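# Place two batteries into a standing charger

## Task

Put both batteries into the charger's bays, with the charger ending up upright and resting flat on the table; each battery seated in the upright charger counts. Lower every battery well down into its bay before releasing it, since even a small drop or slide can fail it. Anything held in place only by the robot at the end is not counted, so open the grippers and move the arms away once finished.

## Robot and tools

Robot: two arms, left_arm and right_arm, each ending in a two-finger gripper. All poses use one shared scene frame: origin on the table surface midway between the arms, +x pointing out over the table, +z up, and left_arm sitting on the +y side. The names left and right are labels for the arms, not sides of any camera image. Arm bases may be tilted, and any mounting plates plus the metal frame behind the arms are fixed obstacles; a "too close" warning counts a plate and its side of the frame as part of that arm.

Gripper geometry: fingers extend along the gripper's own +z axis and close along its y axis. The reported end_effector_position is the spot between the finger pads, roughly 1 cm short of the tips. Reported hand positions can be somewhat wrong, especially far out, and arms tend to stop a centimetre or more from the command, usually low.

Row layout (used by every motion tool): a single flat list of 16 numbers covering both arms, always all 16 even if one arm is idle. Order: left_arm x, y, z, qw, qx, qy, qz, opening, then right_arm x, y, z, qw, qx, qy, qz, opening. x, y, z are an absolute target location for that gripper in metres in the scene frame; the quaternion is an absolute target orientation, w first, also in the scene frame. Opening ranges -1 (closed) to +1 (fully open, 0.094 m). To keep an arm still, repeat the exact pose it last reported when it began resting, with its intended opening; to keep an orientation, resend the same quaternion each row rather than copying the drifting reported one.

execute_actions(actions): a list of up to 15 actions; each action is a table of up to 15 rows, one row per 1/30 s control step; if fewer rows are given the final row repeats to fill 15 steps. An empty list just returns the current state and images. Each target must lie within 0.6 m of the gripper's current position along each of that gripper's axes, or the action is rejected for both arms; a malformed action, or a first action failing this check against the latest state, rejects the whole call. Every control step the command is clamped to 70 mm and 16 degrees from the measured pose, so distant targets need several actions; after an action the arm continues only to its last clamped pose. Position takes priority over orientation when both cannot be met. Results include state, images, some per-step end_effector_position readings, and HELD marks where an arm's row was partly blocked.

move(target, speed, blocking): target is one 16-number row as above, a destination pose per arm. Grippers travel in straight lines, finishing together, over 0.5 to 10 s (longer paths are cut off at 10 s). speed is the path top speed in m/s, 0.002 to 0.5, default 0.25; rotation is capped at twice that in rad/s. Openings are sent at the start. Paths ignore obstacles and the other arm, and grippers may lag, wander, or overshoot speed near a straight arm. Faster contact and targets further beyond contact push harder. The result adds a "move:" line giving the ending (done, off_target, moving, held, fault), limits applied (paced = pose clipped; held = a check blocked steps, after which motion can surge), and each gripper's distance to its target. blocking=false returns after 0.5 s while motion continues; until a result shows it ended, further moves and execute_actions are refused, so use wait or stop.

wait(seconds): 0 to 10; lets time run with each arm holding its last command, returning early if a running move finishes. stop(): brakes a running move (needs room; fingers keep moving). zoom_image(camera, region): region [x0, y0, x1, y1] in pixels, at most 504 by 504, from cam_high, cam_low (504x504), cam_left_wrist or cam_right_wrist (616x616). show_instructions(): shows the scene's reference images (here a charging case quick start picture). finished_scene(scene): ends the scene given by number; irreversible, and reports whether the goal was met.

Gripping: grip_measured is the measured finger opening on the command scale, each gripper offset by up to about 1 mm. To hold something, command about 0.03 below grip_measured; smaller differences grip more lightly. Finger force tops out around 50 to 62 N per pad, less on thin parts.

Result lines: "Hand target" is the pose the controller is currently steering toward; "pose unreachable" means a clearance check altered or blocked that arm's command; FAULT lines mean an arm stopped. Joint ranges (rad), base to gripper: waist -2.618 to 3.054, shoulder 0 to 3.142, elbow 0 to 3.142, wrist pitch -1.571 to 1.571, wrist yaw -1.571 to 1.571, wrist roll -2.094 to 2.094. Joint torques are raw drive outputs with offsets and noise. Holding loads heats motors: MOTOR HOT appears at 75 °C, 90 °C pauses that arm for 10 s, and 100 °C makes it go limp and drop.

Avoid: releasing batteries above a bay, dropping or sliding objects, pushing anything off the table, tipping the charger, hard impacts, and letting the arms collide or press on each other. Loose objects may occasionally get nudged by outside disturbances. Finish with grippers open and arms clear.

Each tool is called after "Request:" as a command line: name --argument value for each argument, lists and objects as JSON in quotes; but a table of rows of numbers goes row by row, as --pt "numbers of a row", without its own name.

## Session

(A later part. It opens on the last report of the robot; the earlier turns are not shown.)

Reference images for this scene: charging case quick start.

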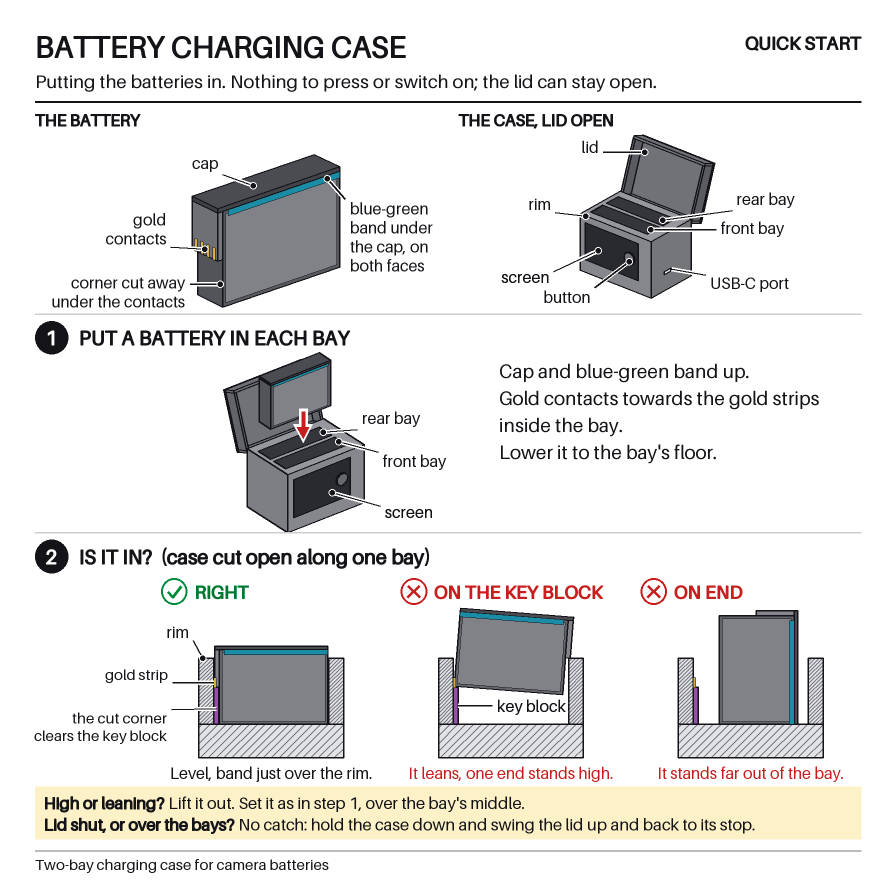

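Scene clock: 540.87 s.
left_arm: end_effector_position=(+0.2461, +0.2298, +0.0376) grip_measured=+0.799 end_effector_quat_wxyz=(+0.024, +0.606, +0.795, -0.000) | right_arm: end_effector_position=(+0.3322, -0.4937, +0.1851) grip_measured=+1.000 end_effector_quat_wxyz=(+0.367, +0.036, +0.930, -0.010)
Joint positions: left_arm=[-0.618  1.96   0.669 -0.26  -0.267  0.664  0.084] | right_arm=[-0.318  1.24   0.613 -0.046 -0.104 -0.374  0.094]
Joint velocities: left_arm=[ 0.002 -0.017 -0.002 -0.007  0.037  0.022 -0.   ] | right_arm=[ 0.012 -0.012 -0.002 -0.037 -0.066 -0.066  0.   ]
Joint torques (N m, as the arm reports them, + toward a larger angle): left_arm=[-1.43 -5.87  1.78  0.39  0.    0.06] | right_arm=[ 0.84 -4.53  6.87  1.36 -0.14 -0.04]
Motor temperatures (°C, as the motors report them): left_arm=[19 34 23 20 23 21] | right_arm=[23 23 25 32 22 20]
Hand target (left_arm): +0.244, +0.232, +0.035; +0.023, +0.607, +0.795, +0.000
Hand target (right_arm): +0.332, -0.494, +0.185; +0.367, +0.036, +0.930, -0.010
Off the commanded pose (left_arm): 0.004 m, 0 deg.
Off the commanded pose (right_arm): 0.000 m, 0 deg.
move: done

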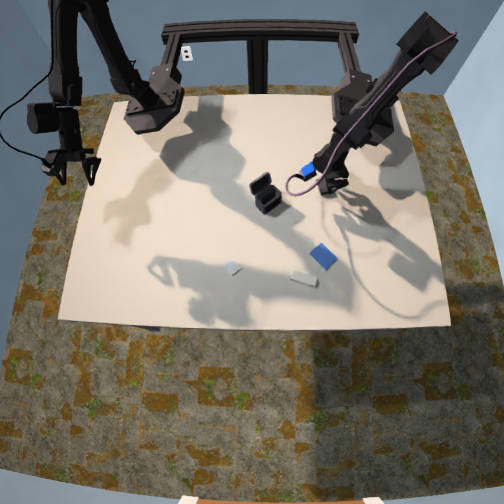

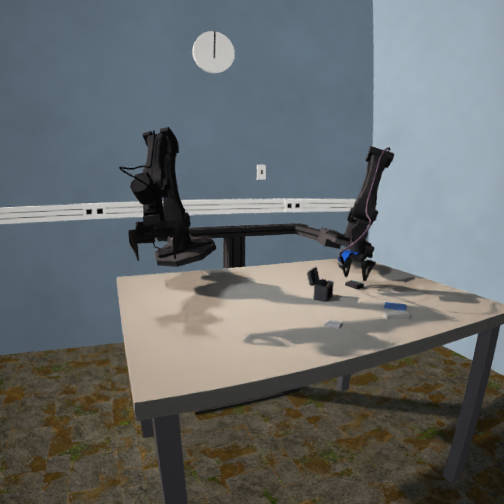

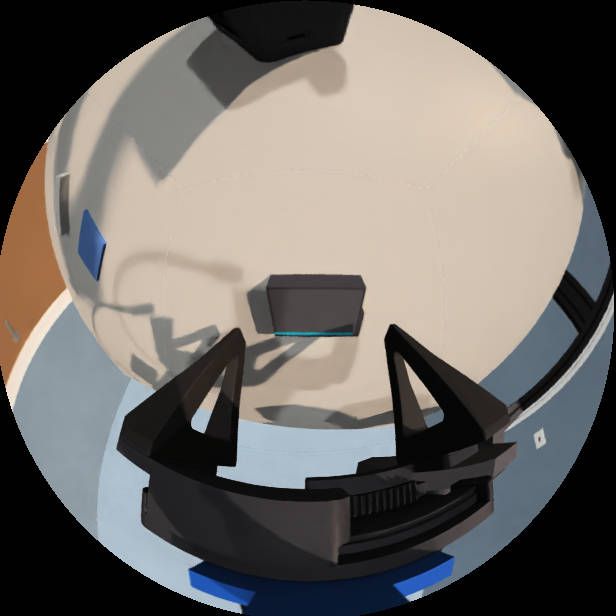

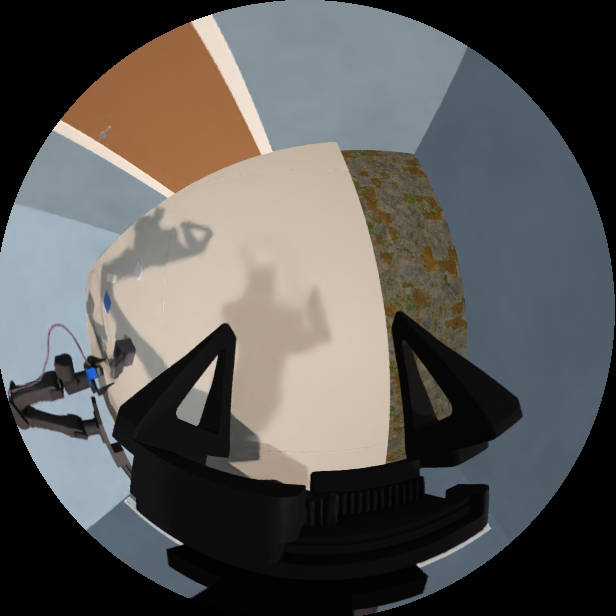

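Request:
move --target '[0.242,0.2365,0.012,0.023,0.607,0.795,0.0,0.8,0.3322,-0.4937,0.1851,0.367,0.036,0.930,-0.010,1]' --speed 0.04

Scene clock: 546.87 s.
left_arm: end_effector_position=(+0.2453, +0.2335, +0.0147) grip_measured=+0.799 end_effector_quat_wxyz=(+0.026, +0.606, +0.795, +0.000) | right_arm: end_effector_position=(+0.3322, -0.4937, +0.1851) grip_measured=+1.000 end_effector_quat_wxyz=(+0.367, +0.036, +0.930, -0.010)
Joint positions: left_arm=[-0.584  2.042  0.642 -0.139 -0.267  0.699  0.084] | right_arm=[-0.318  1.24   0.613 -0.046 -0.104 -0.374  0.094]
Joint velocities: left_arm=[-0.007  0.002 -0.007  0.007 -0.037 -0.066 -0.001] | right_arm=[ 0.012 -0.007  0.002 -0.022 -0.081  0.037  0.   ]
Joint torques (N m, as the arm reports them, + toward a larger angle): left_arm=[-1.57 -6.12  1.12  0.33 -0.03  0.06] | right_arm=[ 0.85 -4.65  6.7   1.31 -0.14 -0.03]
Motor temperatures (°C, as the motors report them): left_arm=[19 34 23 20 23 21] | right_arm=[23 23 25 32 22 20]
Hand target (left_arm): +0.242, +0.237, +0.012; +0.023, +0.607, +0.795, +0.000
Hand target (right_arm): +0.332, -0.494, +0.185; +0.367, +0.036, +0.930, -0.010
Off the commanded pose (left_arm): 0.005 m, 0 deg.
Off the commanded pose (right_arm): 0.000 m, 0 deg.
move: done

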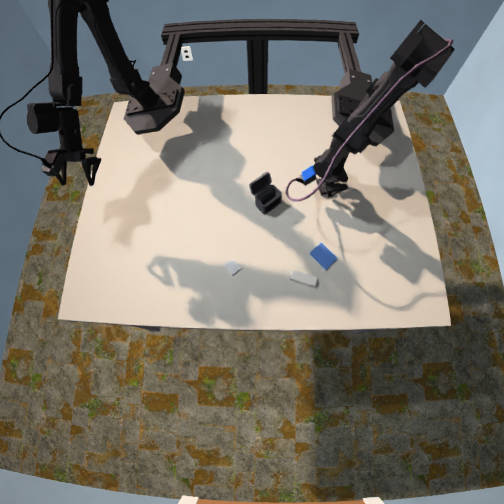

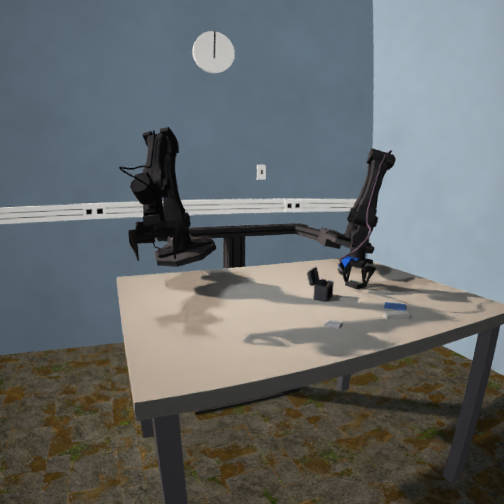

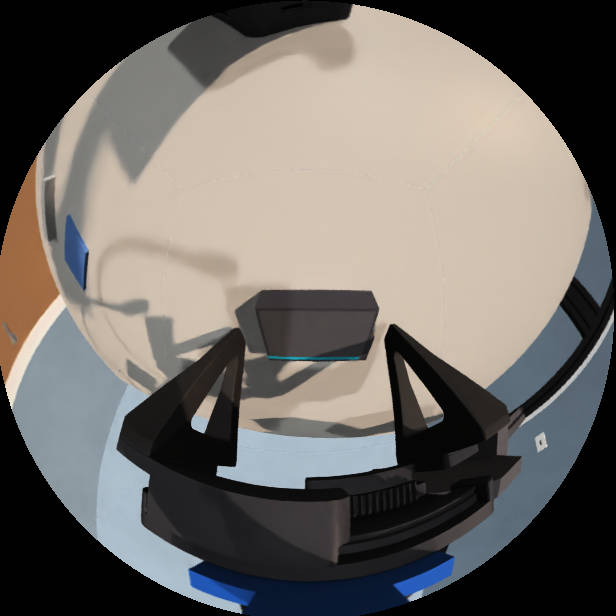

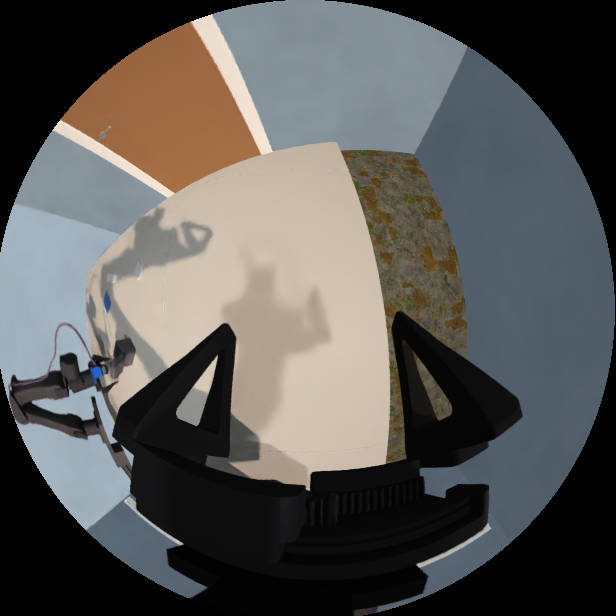

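Request:
move --target '[0.242,0.2365,0.012,0.023,0.607,0.795,0.0,0.14,0.3322,-0.4937,0.1851,0.367,0.036,0.930,-0.010,1]' --speed 0.04

Scene clock: 549.20 s.
left_arm: end_effector_position=(+0.2456, +0.2334, +0.0148) grip_measured=+0.207 end_effector_quat_wxyz=(+0.026, +0.606, +0.795, +0.000) | right_arm: end_effector_position=(+0.3322, -0.4937, +0.1851) grip_measured=+1.000 end_effector_quat_wxyz=(+0.367, +0.036, +0.930, -0.010)
Joint positions: left_arm=[-0.584  2.042  0.642 -0.137 -0.267  0.7    0.057] | right_arm=[-0.318  1.24   0.613 -0.046 -0.104 -0.374  0.094]
Joint velocities: left_arm=[-0.007 -0.012 -0.007 -0.037  0.037 -0.051  0.   ] | right_arm=[-0.012 -0.007 -0.017 -0.066  0.022  0.007  0.   ]
Joint torques (N m, as the arm reports them, + toward a larger angle): left_arm=[-1.46 -6.16  1.11  0.35  0.02  0.1 ] | right_arm=[ 0.64 -4.66  6.81  1.39 -0.14 -0.01]
Motor temperatures (°C, as the motors report them): left_arm=[19 34 23 20 23 21] | right_arm=[23 23 25 32 22 20]
Hand target (left_arm): +0.242, +0.237, +0.012; +0.023, +0.607, +0.795, +0.000
Hand target (right_arm): +0.332, -0.494, +0.185; +0.367, +0.036, +0.930, -0.010
Off the commanded pose (left_arm): 0.006 m, 0 deg.
Off the commanded pose (right_arm): 0.000 m, 0 deg.
move: done

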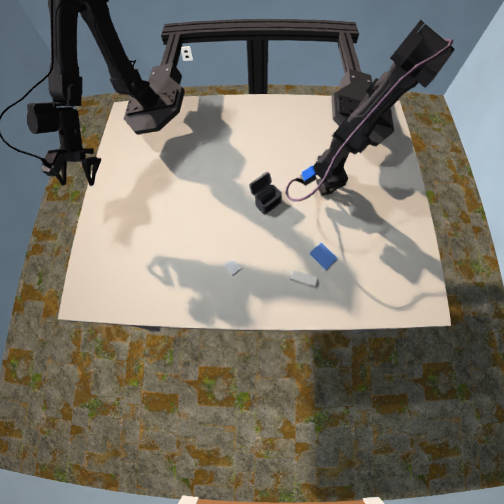

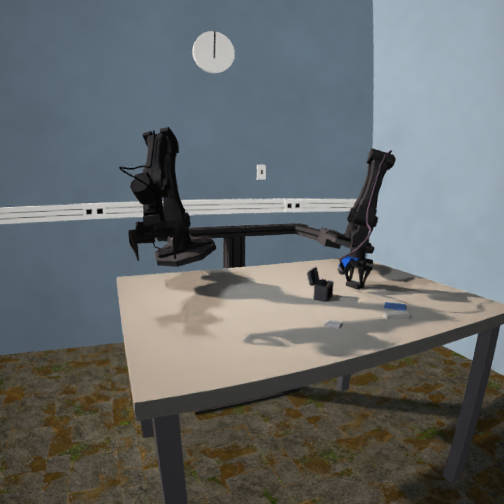

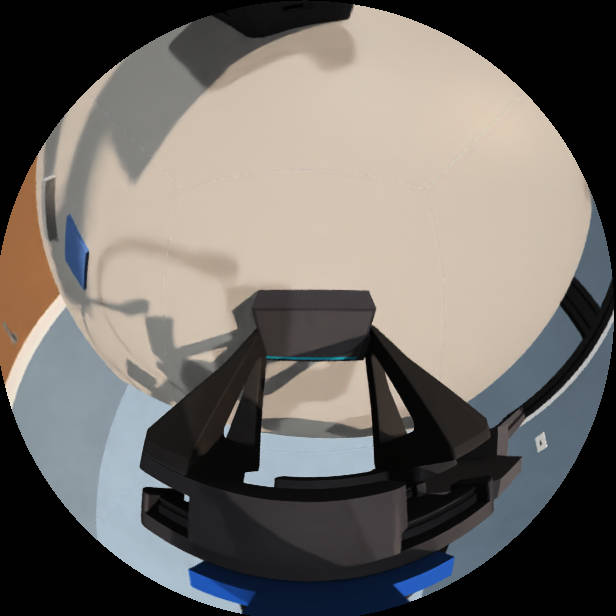

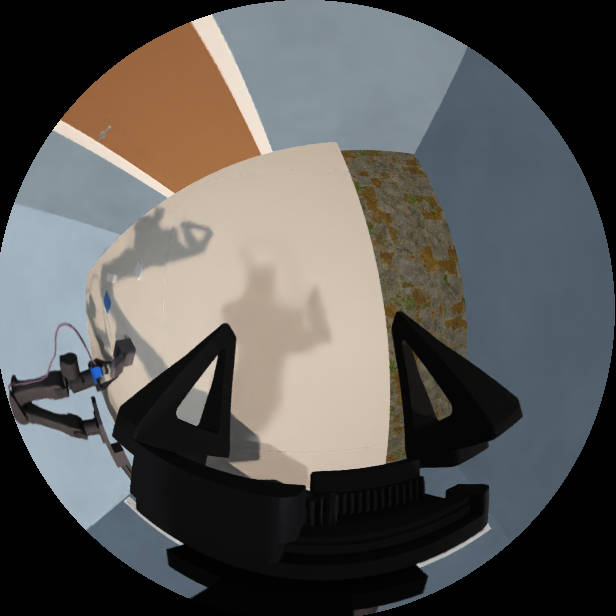

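Request:
move --target '[0.25,0.235,0.06,0.022,0.78,0.62,0.005,0.14,0.3322,-0.4937,0.1851,0.367,0.036,0.930,-0.010,1]' --speed 0.1

Request:
move --target '[0.25,0.235,0.012,0.020,0.924,0.383,0.011,0.14,0.3322,-0.4937,0.1851,0.367,0.036,0.930,-0.010,1]' --speed 0.03

Scene clock: 557.17 s.
left_arm: end_effector_position=(+0.2395, +0.2445, +0.0499) grip_measured=+0.207 end_effector_quat_wxyz=(+0.003, +0.779, +0.628, +0.000) | right_arm: end_effector_position=(+0.3322, -0.4937, +0.1851) grip_measured=+1.000 end_effector_quat_wxyz=(+0.367, +0.036, +0.930, -0.010)
Joint positions: left_arm=[-0.6    1.893  0.663 -0.361 -0.267  1.152  0.057] | right_arm=[-0.318  1.24   0.613 -0.046 -0.104 -0.374  0.094]
Joint velocities: left_arm=[ 0.007 -0.007 -0.007 -0.007  0.007  0.037  0.   ] | right_arm=[ 0.007 -0.002 -0.007 -0.007 -0.066 -0.037  0.   ]
Joint torques (N m, as the arm reports them, + toward a larger angle): left_arm=[-3.03 -8.06  4.31  0.09  0.02  0.1 ] | right_arm=[ 0.78 -4.73  6.91  1.34 -0.13  0.01]
Motor temperatures (°C, as the motors report them): left_arm=[19 34 23 20 23 21] | right_arm=[23 23 25 32 22 20]
Hand target (left_arm): +0.250, +0.235, +0.060; +0.022, +0.783, +0.622, +0.005
Hand target (right_arm): +0.332, -0.494, +0.185; +0.367, +0.036, +0.930, -0.010
Off the commanded pose (left_arm): 0.017 m, 2 deg.
Off the commanded pose (right_arm): 0.000 m, 0 deg.
move: off_target (left_arm)

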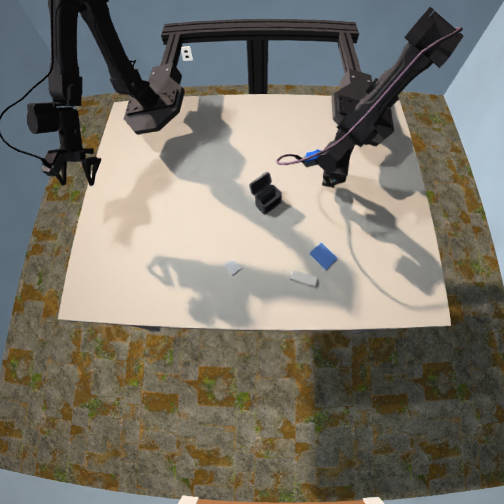

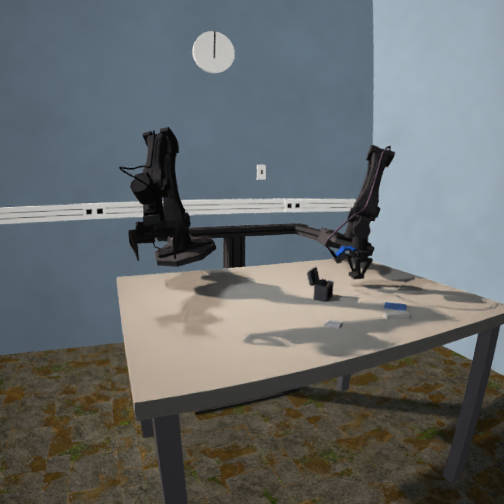

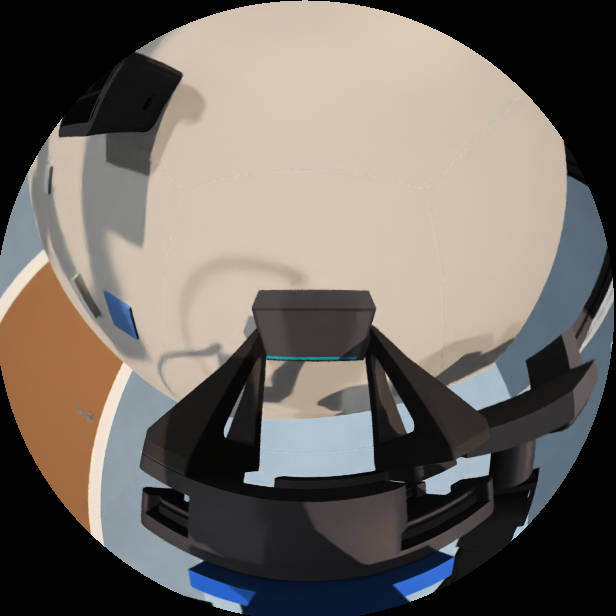

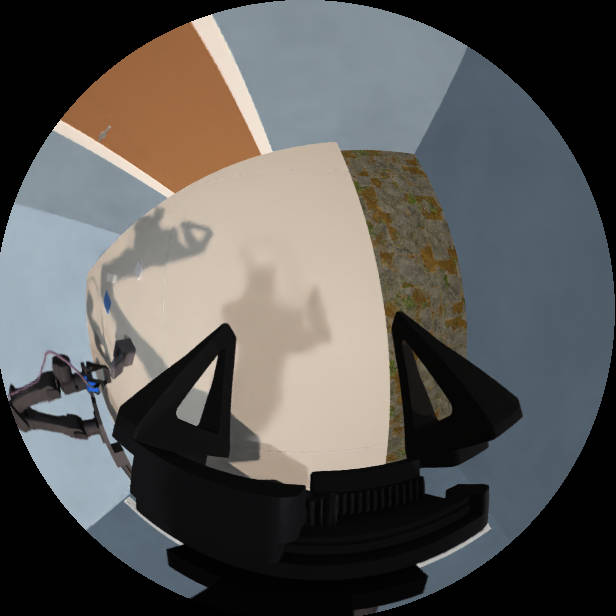

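Scene clock: 566.93 s.
left_arm: end_effector_position=(+0.2504, +0.2336, +0.0152) grip_measured=+0.207 end_effector_quat_wxyz=(+0.021, +0.923, +0.383, +0.012) | right_arm: end_effector_position=(+0.3322, -0.4937, +0.1851) grip_measured=+1.000 end_effector_quat_wxyz=(+0.367, +0.036, +0.930, -0.010)
Joint positions: left_arm=[-0.573  2.047  0.663 -0.156 -0.267  1.762  0.057] | right_arm=[-0.318  1.24   0.613 -0.046 -0.104 -0.374  0.094]
Joint velocities: left_arm=[-0.017 -0.012  0.002 -0.037  0.007  0.022 -0.   ] | right_arm=[-0.007 -0.012 -0.002 -0.066 -0.022  0.007  0.   ]
Joint torques (N m, as the arm reports them, + toward a larger angle): left_arm=[-1.09 -5.77  1.79  0.34 -0.01  0.12] | right_arm=[ 0.78 -4.57  6.69  1.34 -0.14 -0.02]
Motor temperatures (°C, as the motors report them): left_arm=[19 34 23 20 23 21] | right_arm=[23 23 25 32 22 20]
Hand target (left_arm): +0.250, +0.235, +0.012; +0.020, +0.924, +0.383, +0.011
Hand target (right_arm): +0.332, -0.494, +0.185; +0.367, +0.036, +0.930, -0.010
Off the commanded pose (left_arm): 0.004 m, 0 deg.
Off the commanded pose (right_arm): 0.000 m, 0 deg.
move: done

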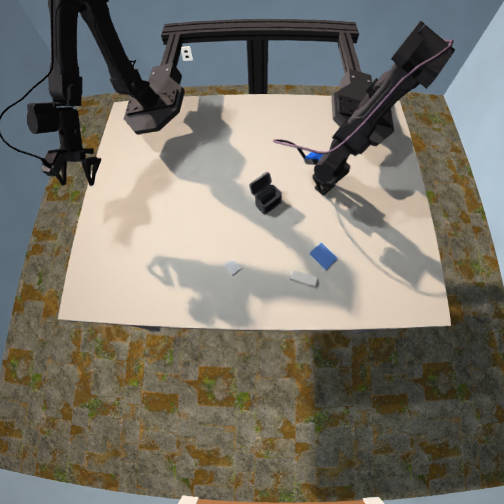

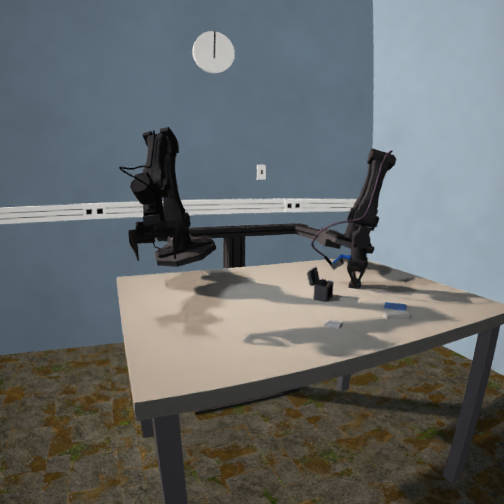

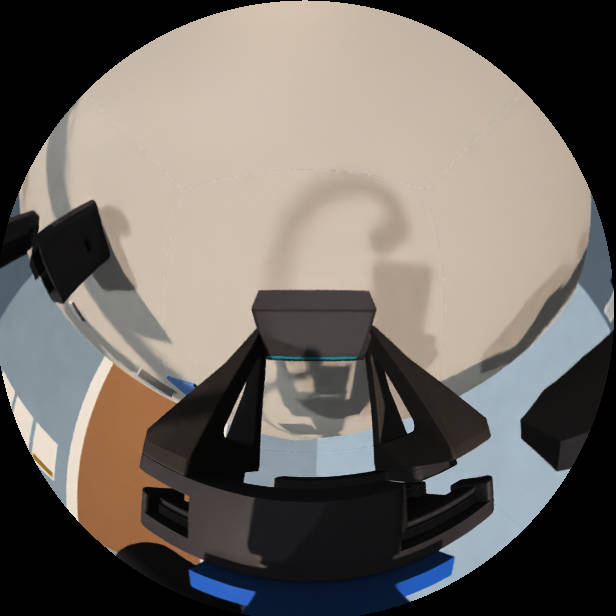

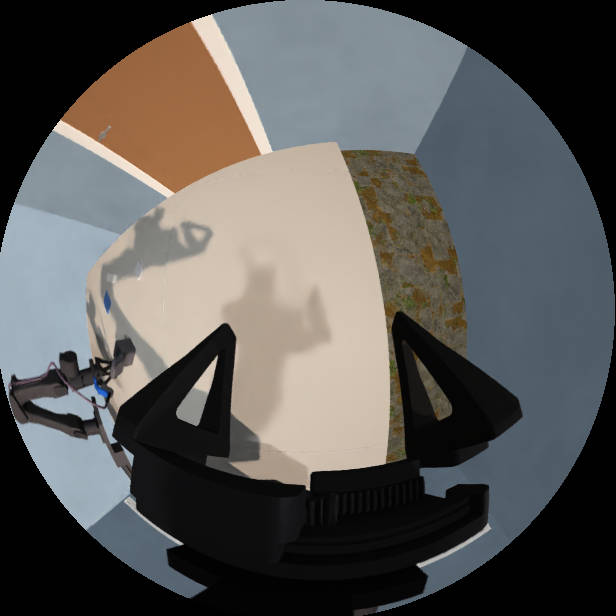

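Request:
execute_actions --actions '[[[0.25,0.235,0.012,0.020,0.924,0.383,0.011,0.19,0.3322,-0.4937,0.1851,0.367,0.036,0.930,-0.010,1],[0.25,0.235,0.012,0.020,0.924,0.383,0.011,0.2,0.3322,-0.4937,0.1851,0.367,0.036,0.930,-0.010,1],[0.25,0.235,0.012,0.020,0.924,0.383,0.011,0.21,0.3322,-0.4937,0.1851,0.367,0.036,0.930,-0.010,1],[0.25,0.235,0.012,0.020,0.924,0.383,0.011,0.22,0.3322,-0.4937,0.1851,0.367,0.036,0.930,-0.010,1],[0.25,0.235,0.012,0.020,0.924,0.383,0.011,0.24,0.3322,-0.4937,0.1851,0.367,0.036,0.930,-0.010,1],[0.25,0.235,0.012,0.020,0.924,0.383,0.011,0.27,0.3322,-0.4937,0.1851,0.367,0.036,0.930,-0.010,1],[0.25,0.235,0.012,0.020,0.924,0.383,0.011,0.32,0.3322,-0.4937,0.1851,0.367,0.036,0.930,-0.010,1],[0.25,0.235,0.012,0.020,0.924,0.383,0.011,0.4,0.3322,-0.4937,0.1851,0.367,0.036,0.930,-0.010,1],[0.25,0.235,0.012,0.020,0.924,0.383,0.011,0.5,0.3322,-0.4937,0.1851,0.367,0.036,0.930,-0.010,1],[0.25,0.235,0.012,0.020,0.924,0.383,0.011,0.6,0.3322,-0.4937,0.1851,0.367,0.036,0.930,-0.010,1],[0.25,0.235,0.012,0.020,0.924,0.383,0.011,0.7,0.3322,-0.4937,0.1851,0.367,0.036,0.930,-0.010,1]]]'

Request:
move --target '[0.25,0.232,0.11,0.020,0.924,0.383,0.011,0.75,0.3322,-0.4937,0.1851,0.367,0.036,0.930,-0.010,1]' --speed 0.15

Scene clock: 576.40 s.
left_arm: end_effector_position=(+0.2513, +0.2329, +0.0152) grip_measured=+0.698 end_effector_quat_wxyz=(+0.022, +0.924, +0.382, +0.013) | right_arm: end_effector_position=(+0.3322, -0.4937, +0.1851) grip_measured=+1.000 end_effector_quat_wxyz=(+0.367, +0.036, +0.930, -0.010)
Joint positions: left_arm=[-0.573  2.047  0.663 -0.151 -0.266  1.765  0.08 ] | right_arm=[-0.318  1.24   0.613 -0.046 -0.104 -0.374  0.094]
Joint velocities: left_arm=[-0.012 -0.017 -0.012  0.051 -0.095 -0.037  0.001] | right_arm=[ 0.012 -0.007 -0.007  0.007  0.066  0.066  0.   ]
Joint torques (N m, as the arm reports them, + toward a larger angle): left_arm=[-1.29 -5.78  1.78  0.28  0.02  0.08] | right_arm=[ 0.89 -4.6   6.74  1.35 -0.12 -0.03]
Motor temperatures (°C, as the motors report them): left_arm=[19 34 23 20 23 21] | right_arm=[23 23 25 32 22 20]
Hand target (left_arm): +0.250, +0.235, +0.012; +0.020, +0.924, +0.383, +0.011
Hand target (right_arm): +0.332, -0.494, +0.185; +0.367, +0.036, +0.930, -0.010
Off the commanded pose (left_arm): 0.004 m, 0 deg.
Off the commanded pose (right_arm): 0.000 m, 0 deg.
Step readings (end_effector_position):
0: left_arm (+0.2504, +0.2335, +0.0152) | right_arm (+0.3322, -0.4937, +0.1851)
1: left_arm (+0.2504, +0.2335, +0.0152) | right_arm (+0.3322, -0.4937, +0.1851)
2: left_arm (+0.2504, +0.2335, +0.0152) | right_arm (+0.3322, -0.4937, +0.1851)
4: left_arm (+0.2504, +0.2335, +0.0152) | right_arm (+0.3322, -0.4937, +0.1851)
8: left_arm (+0.2508, +0.2332, +0.0152) | right_arm (+0.3322, -0.4937, +0.1851)
15: end_effector_position above

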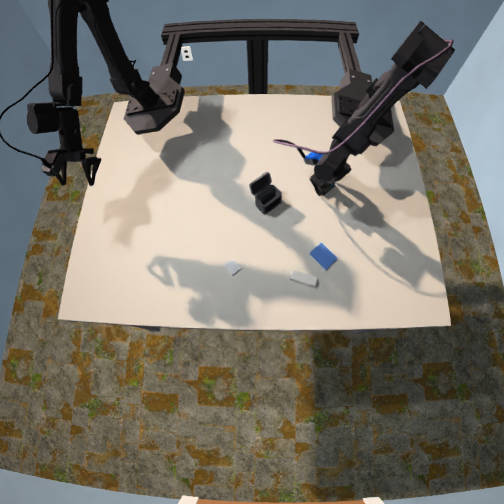

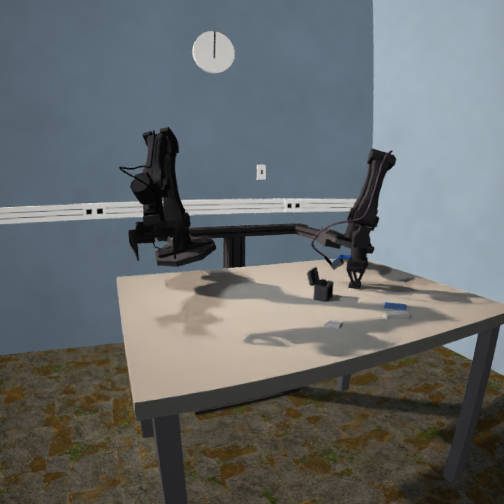

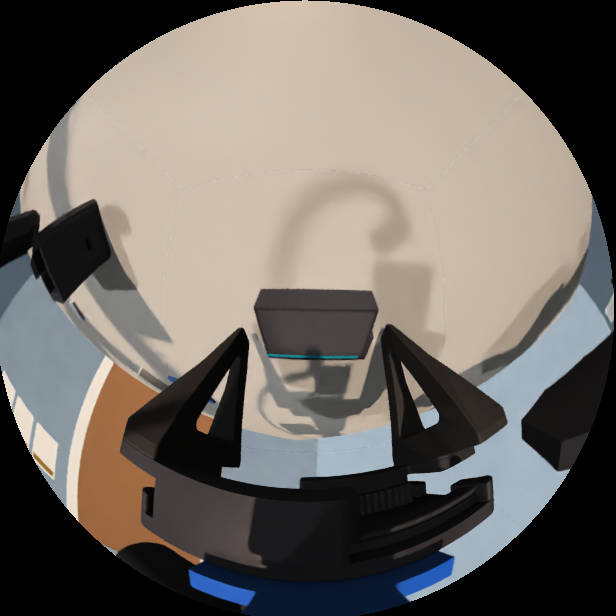

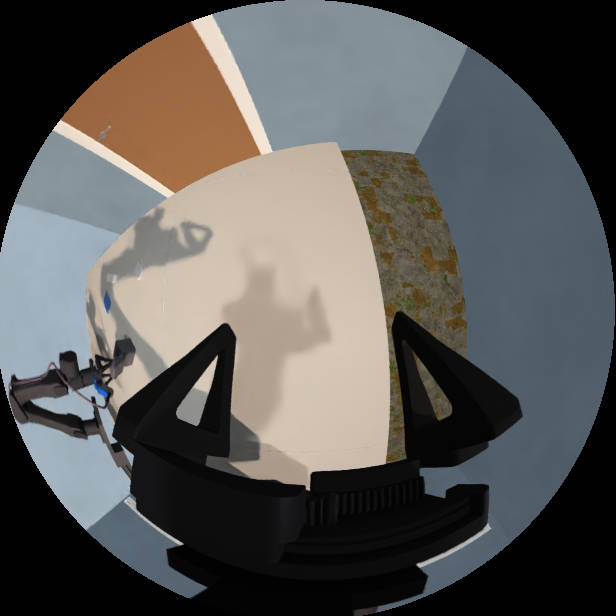

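Scene clock: 577.73 s.
left_arm: end_effector_position=(+0.2444, +0.2386, +0.1014) grip_measured=+0.748 end_effector_quat_wxyz=(+0.008, +0.923, +0.384, +0.005) | right_arm: end_effector_position=(+0.3322, -0.4937, +0.1851) grip_measured=+1.000 end_effector_quat_wxyz=(+0.367, +0.036, +0.930, -0.010)
Joint positions: left_arm=[-0.663  1.739  0.751 -0.605 -0.267  1.658  0.082] | right_arm=[-0.318  1.24   0.613 -0.046 -0.104 -0.374  0.094]
Joint velocities: left_arm=[-0.002 -0.002 -0.007  0.139 -0.066 -0.037 -0.002] | right_arm=[-0.007  0.007 -0.002 -0.022 -0.051  0.022  0.   ]
Joint torques (N m, as the arm reports them, + toward a larger angle): left_arm=[-2.98 -7.01  5.02  0.05 -0.01 -0.01] | right_arm=[ 0.92 -4.67  6.77  1.36 -0.13 -0.01]
Motor temperatures (°C, as the motors report them): left_arm=[19 34 23 20 23 21] | right_arm=[23 23 25 32 22 20]
Hand target (left_arm): +0.250, +0.232, +0.111; +0.020, +0.924, +0.383, +0.011
Hand target (right_arm): +0.332, -0.494, +0.185; +0.367, +0.036, +0.930, -0.010
Off the commanded pose (left_arm): 0.012 m, 2 deg.
Off the commanded pose (right_arm): 0.000 m, 0 deg.
move: off_target (left_arm)

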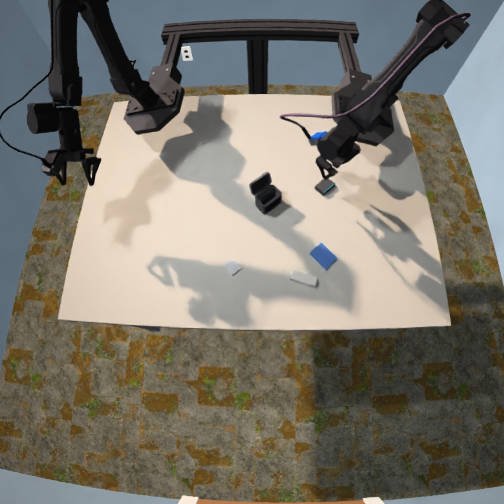

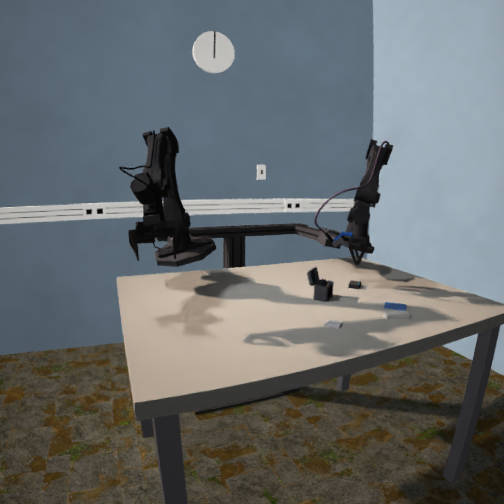

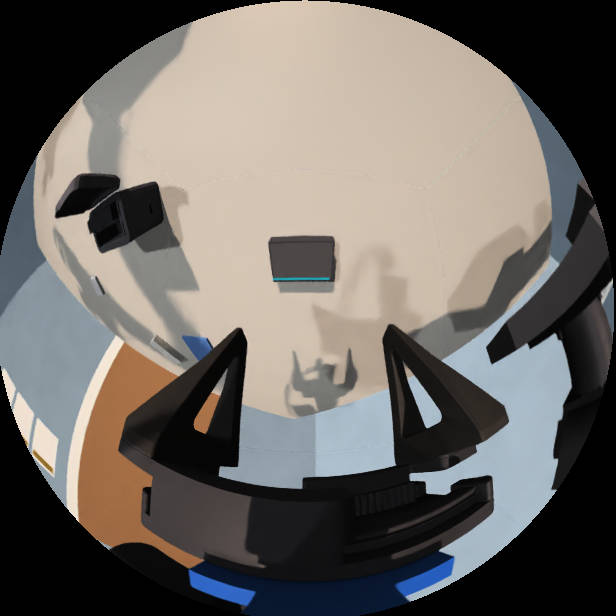

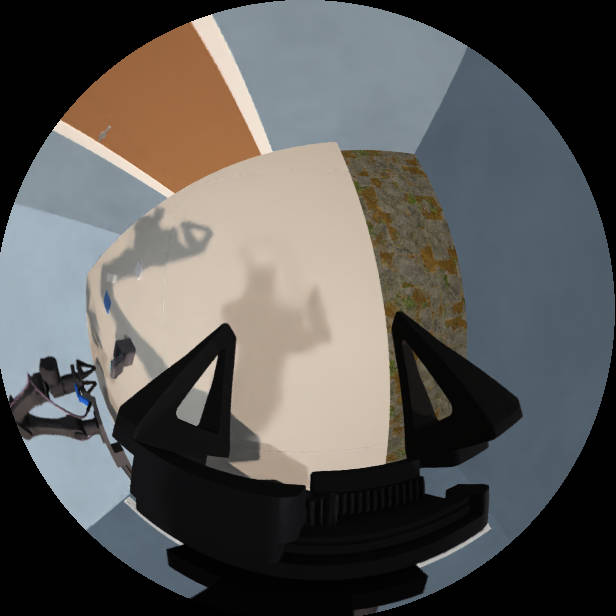

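Request:
move --target '[0.255,0.235,0.12,0.023,0.383,0.924,0,0.75,0.3322,-0.4937,0.1851,0.367,0.036,0.930,-0.010,1]' --speed 0.5

Request:
move --target '[0.253,0.235,0.06,-0.200,-0.374,0.902,-0.083,0.75,0.3322,-0.4937,0.1851,0.367,0.036,0.930,-0.010,1]' --speed 0.5

Request:
zoom_image --camera "cam_left_wrist" --region '[214,200,414,380]'

Scene clock: 587.13 s.
left_arm: end_effector_position=(+0.2448, +0.2420, +0.1092) grip_measured=+0.749 end_effector_quat_wxyz=(+0.003, +0.386, +0.923, +0.002) | right_arm: end_effector_position=(+0.3322, -0.4937, +0.1851) grip_measured=+1.000 end_effector_quat_wxyz=(+0.367, +0.036, +0.930, -0.010)
Joint positions: left_arm=[-0.663  1.721  0.772 -0.658 -0.271  0.093  0.082] | right_arm=[-0.318  1.24   0.613 -0.046 -0.104 -0.374  0.094]
Joint velocities: left_arm=[-0.007  0.002  0.007  0.022 -0.066 -0.066  0.001] | right_arm=[-0.002 -0.007  0.007 -0.022 -0.051  0.051  0.   ]
Joint torques (N m, as the arm reports them, + toward a larger angle): left_arm=[-2.76 -6.99  5.32  0.06 -0.11 -0.07] | right_arm=[ 1.01 -4.63  6.7   1.34 -0.11 -0.03]
Motor temperatures (°C, as the motors report them): left_arm=[19 34 24 20 23 21] | right_arm=[23 23 25 32 22 20]
Hand target (left_arm): +0.255, +0.235, +0.120; +0.023, +0.383, +0.924, -0.001
Hand target (right_arm): +0.332, -0.494, +0.185; +0.367, +0.036, +0.930, -0.010
Off the commanded pose (left_arm): 0.016 m, 2 deg.
Off the commanded pose (right_arm): 0.000 m, 0 deg.
move: off_target (left_arm)

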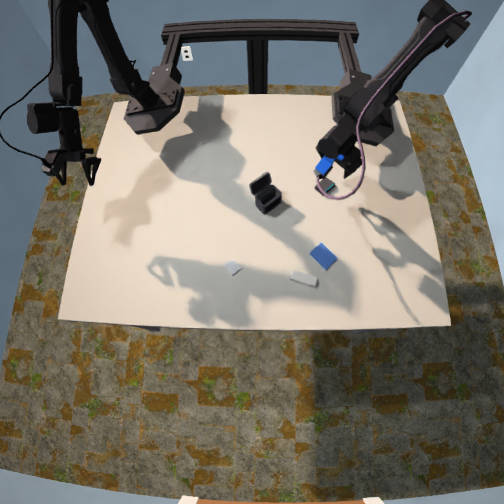

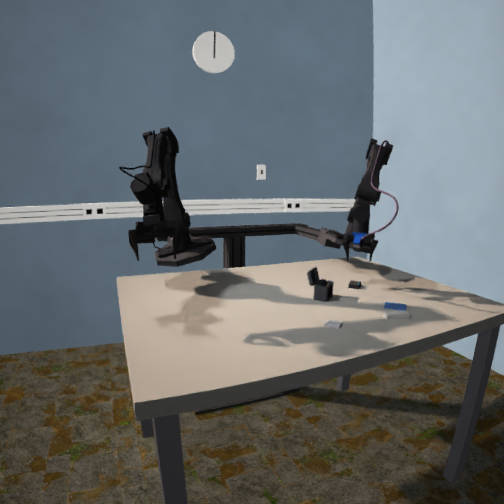

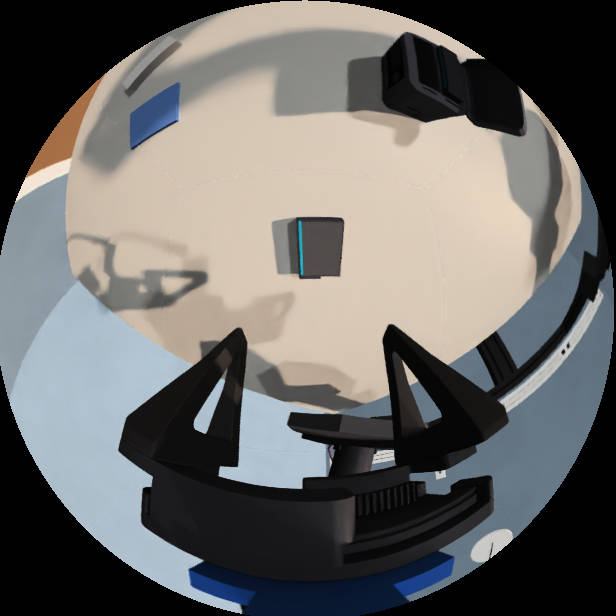

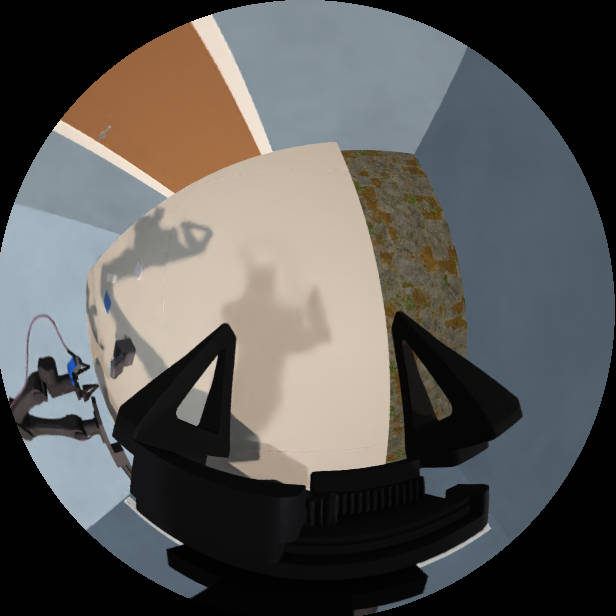

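Scene clock: 589.47 s.
left_arm: end_effector_position=(+0.2509, +0.2386, +0.0589) grip_measured=+0.749 end_effector_quat_wxyz=(-0.200, -0.369, +0.905, -0.073) | right_arm: end_effector_position=(+0.3322, -0.4937, +0.1851) grip_measured=+1.000 end_effector_quat_wxyz=(+0.367, +0.036, +0.930, -0.010)
Joint positions: left_arm=[-0.333  1.981  0.881 -0.616  0.119 -1.146  0.082] | right_arm=[-0.318  1.24   0.613 -0.046 -0.104 -0.374  0.094]
Joint velocities: left_arm=[-0.007  0.007  0.002  0.022 -0.037 -0.066 -0.002] | right_arm=[-0.007 -0.007 -0.022  0.066 -0.007 -0.007  0.   ]
Joint torques (N m, as the arm reports them, + toward a larger angle): left_arm=[-1.76 -7.11  2.75 -0.1   0.24 -0.05] | right_arm=[ 0.85 -4.77  6.79  1.36 -0.14 -0.04]
Motor temperatures (°C, as the motors report them): left_arm=[19 34 24 20 23 21] | right_arm=[23 23 25 32 22 20]
Hand target (left_arm): +0.253, +0.236, +0.059; -0.201, -0.374, +0.902, -0.079
Hand target (right_arm): +0.332, -0.494, +0.185; +0.367, +0.036, +0.930, -0.010
Off the commanded pose (left_arm): 0.004 m, 1 deg.
Off the commanded pose (right_arm): 0.000 m, 0 deg.
move: done

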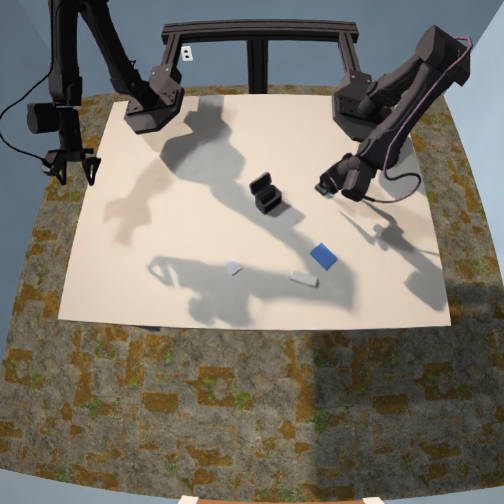

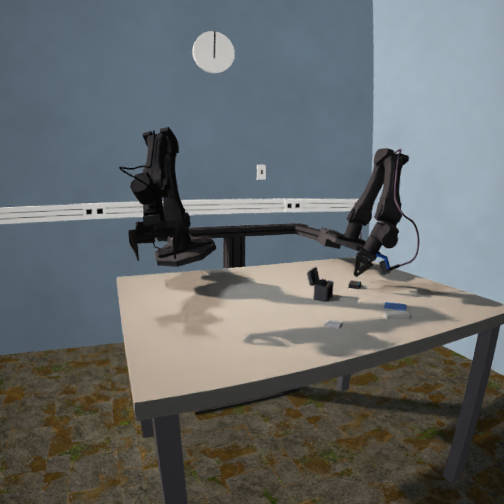

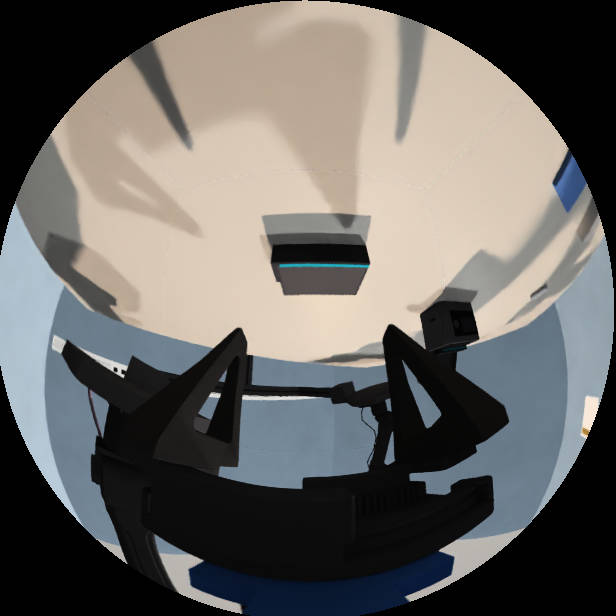

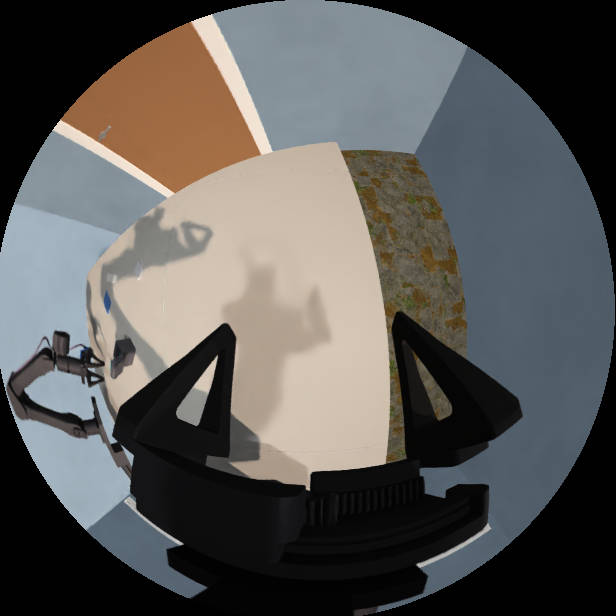

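Region (214, 200, 414, 380) of cam_left_wrist's 616x616 image, scaled by 2.520, with more detail than that image has; it fills the top 454 rows of this view, and the rest is white.

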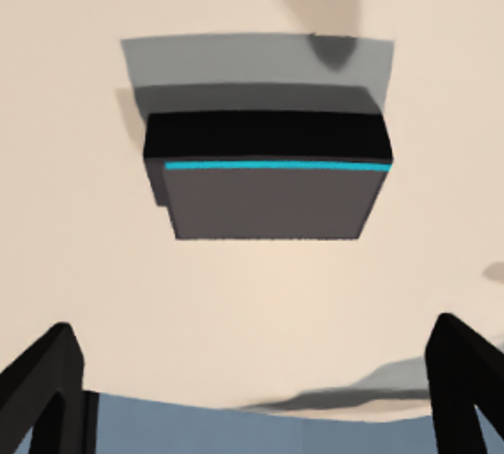

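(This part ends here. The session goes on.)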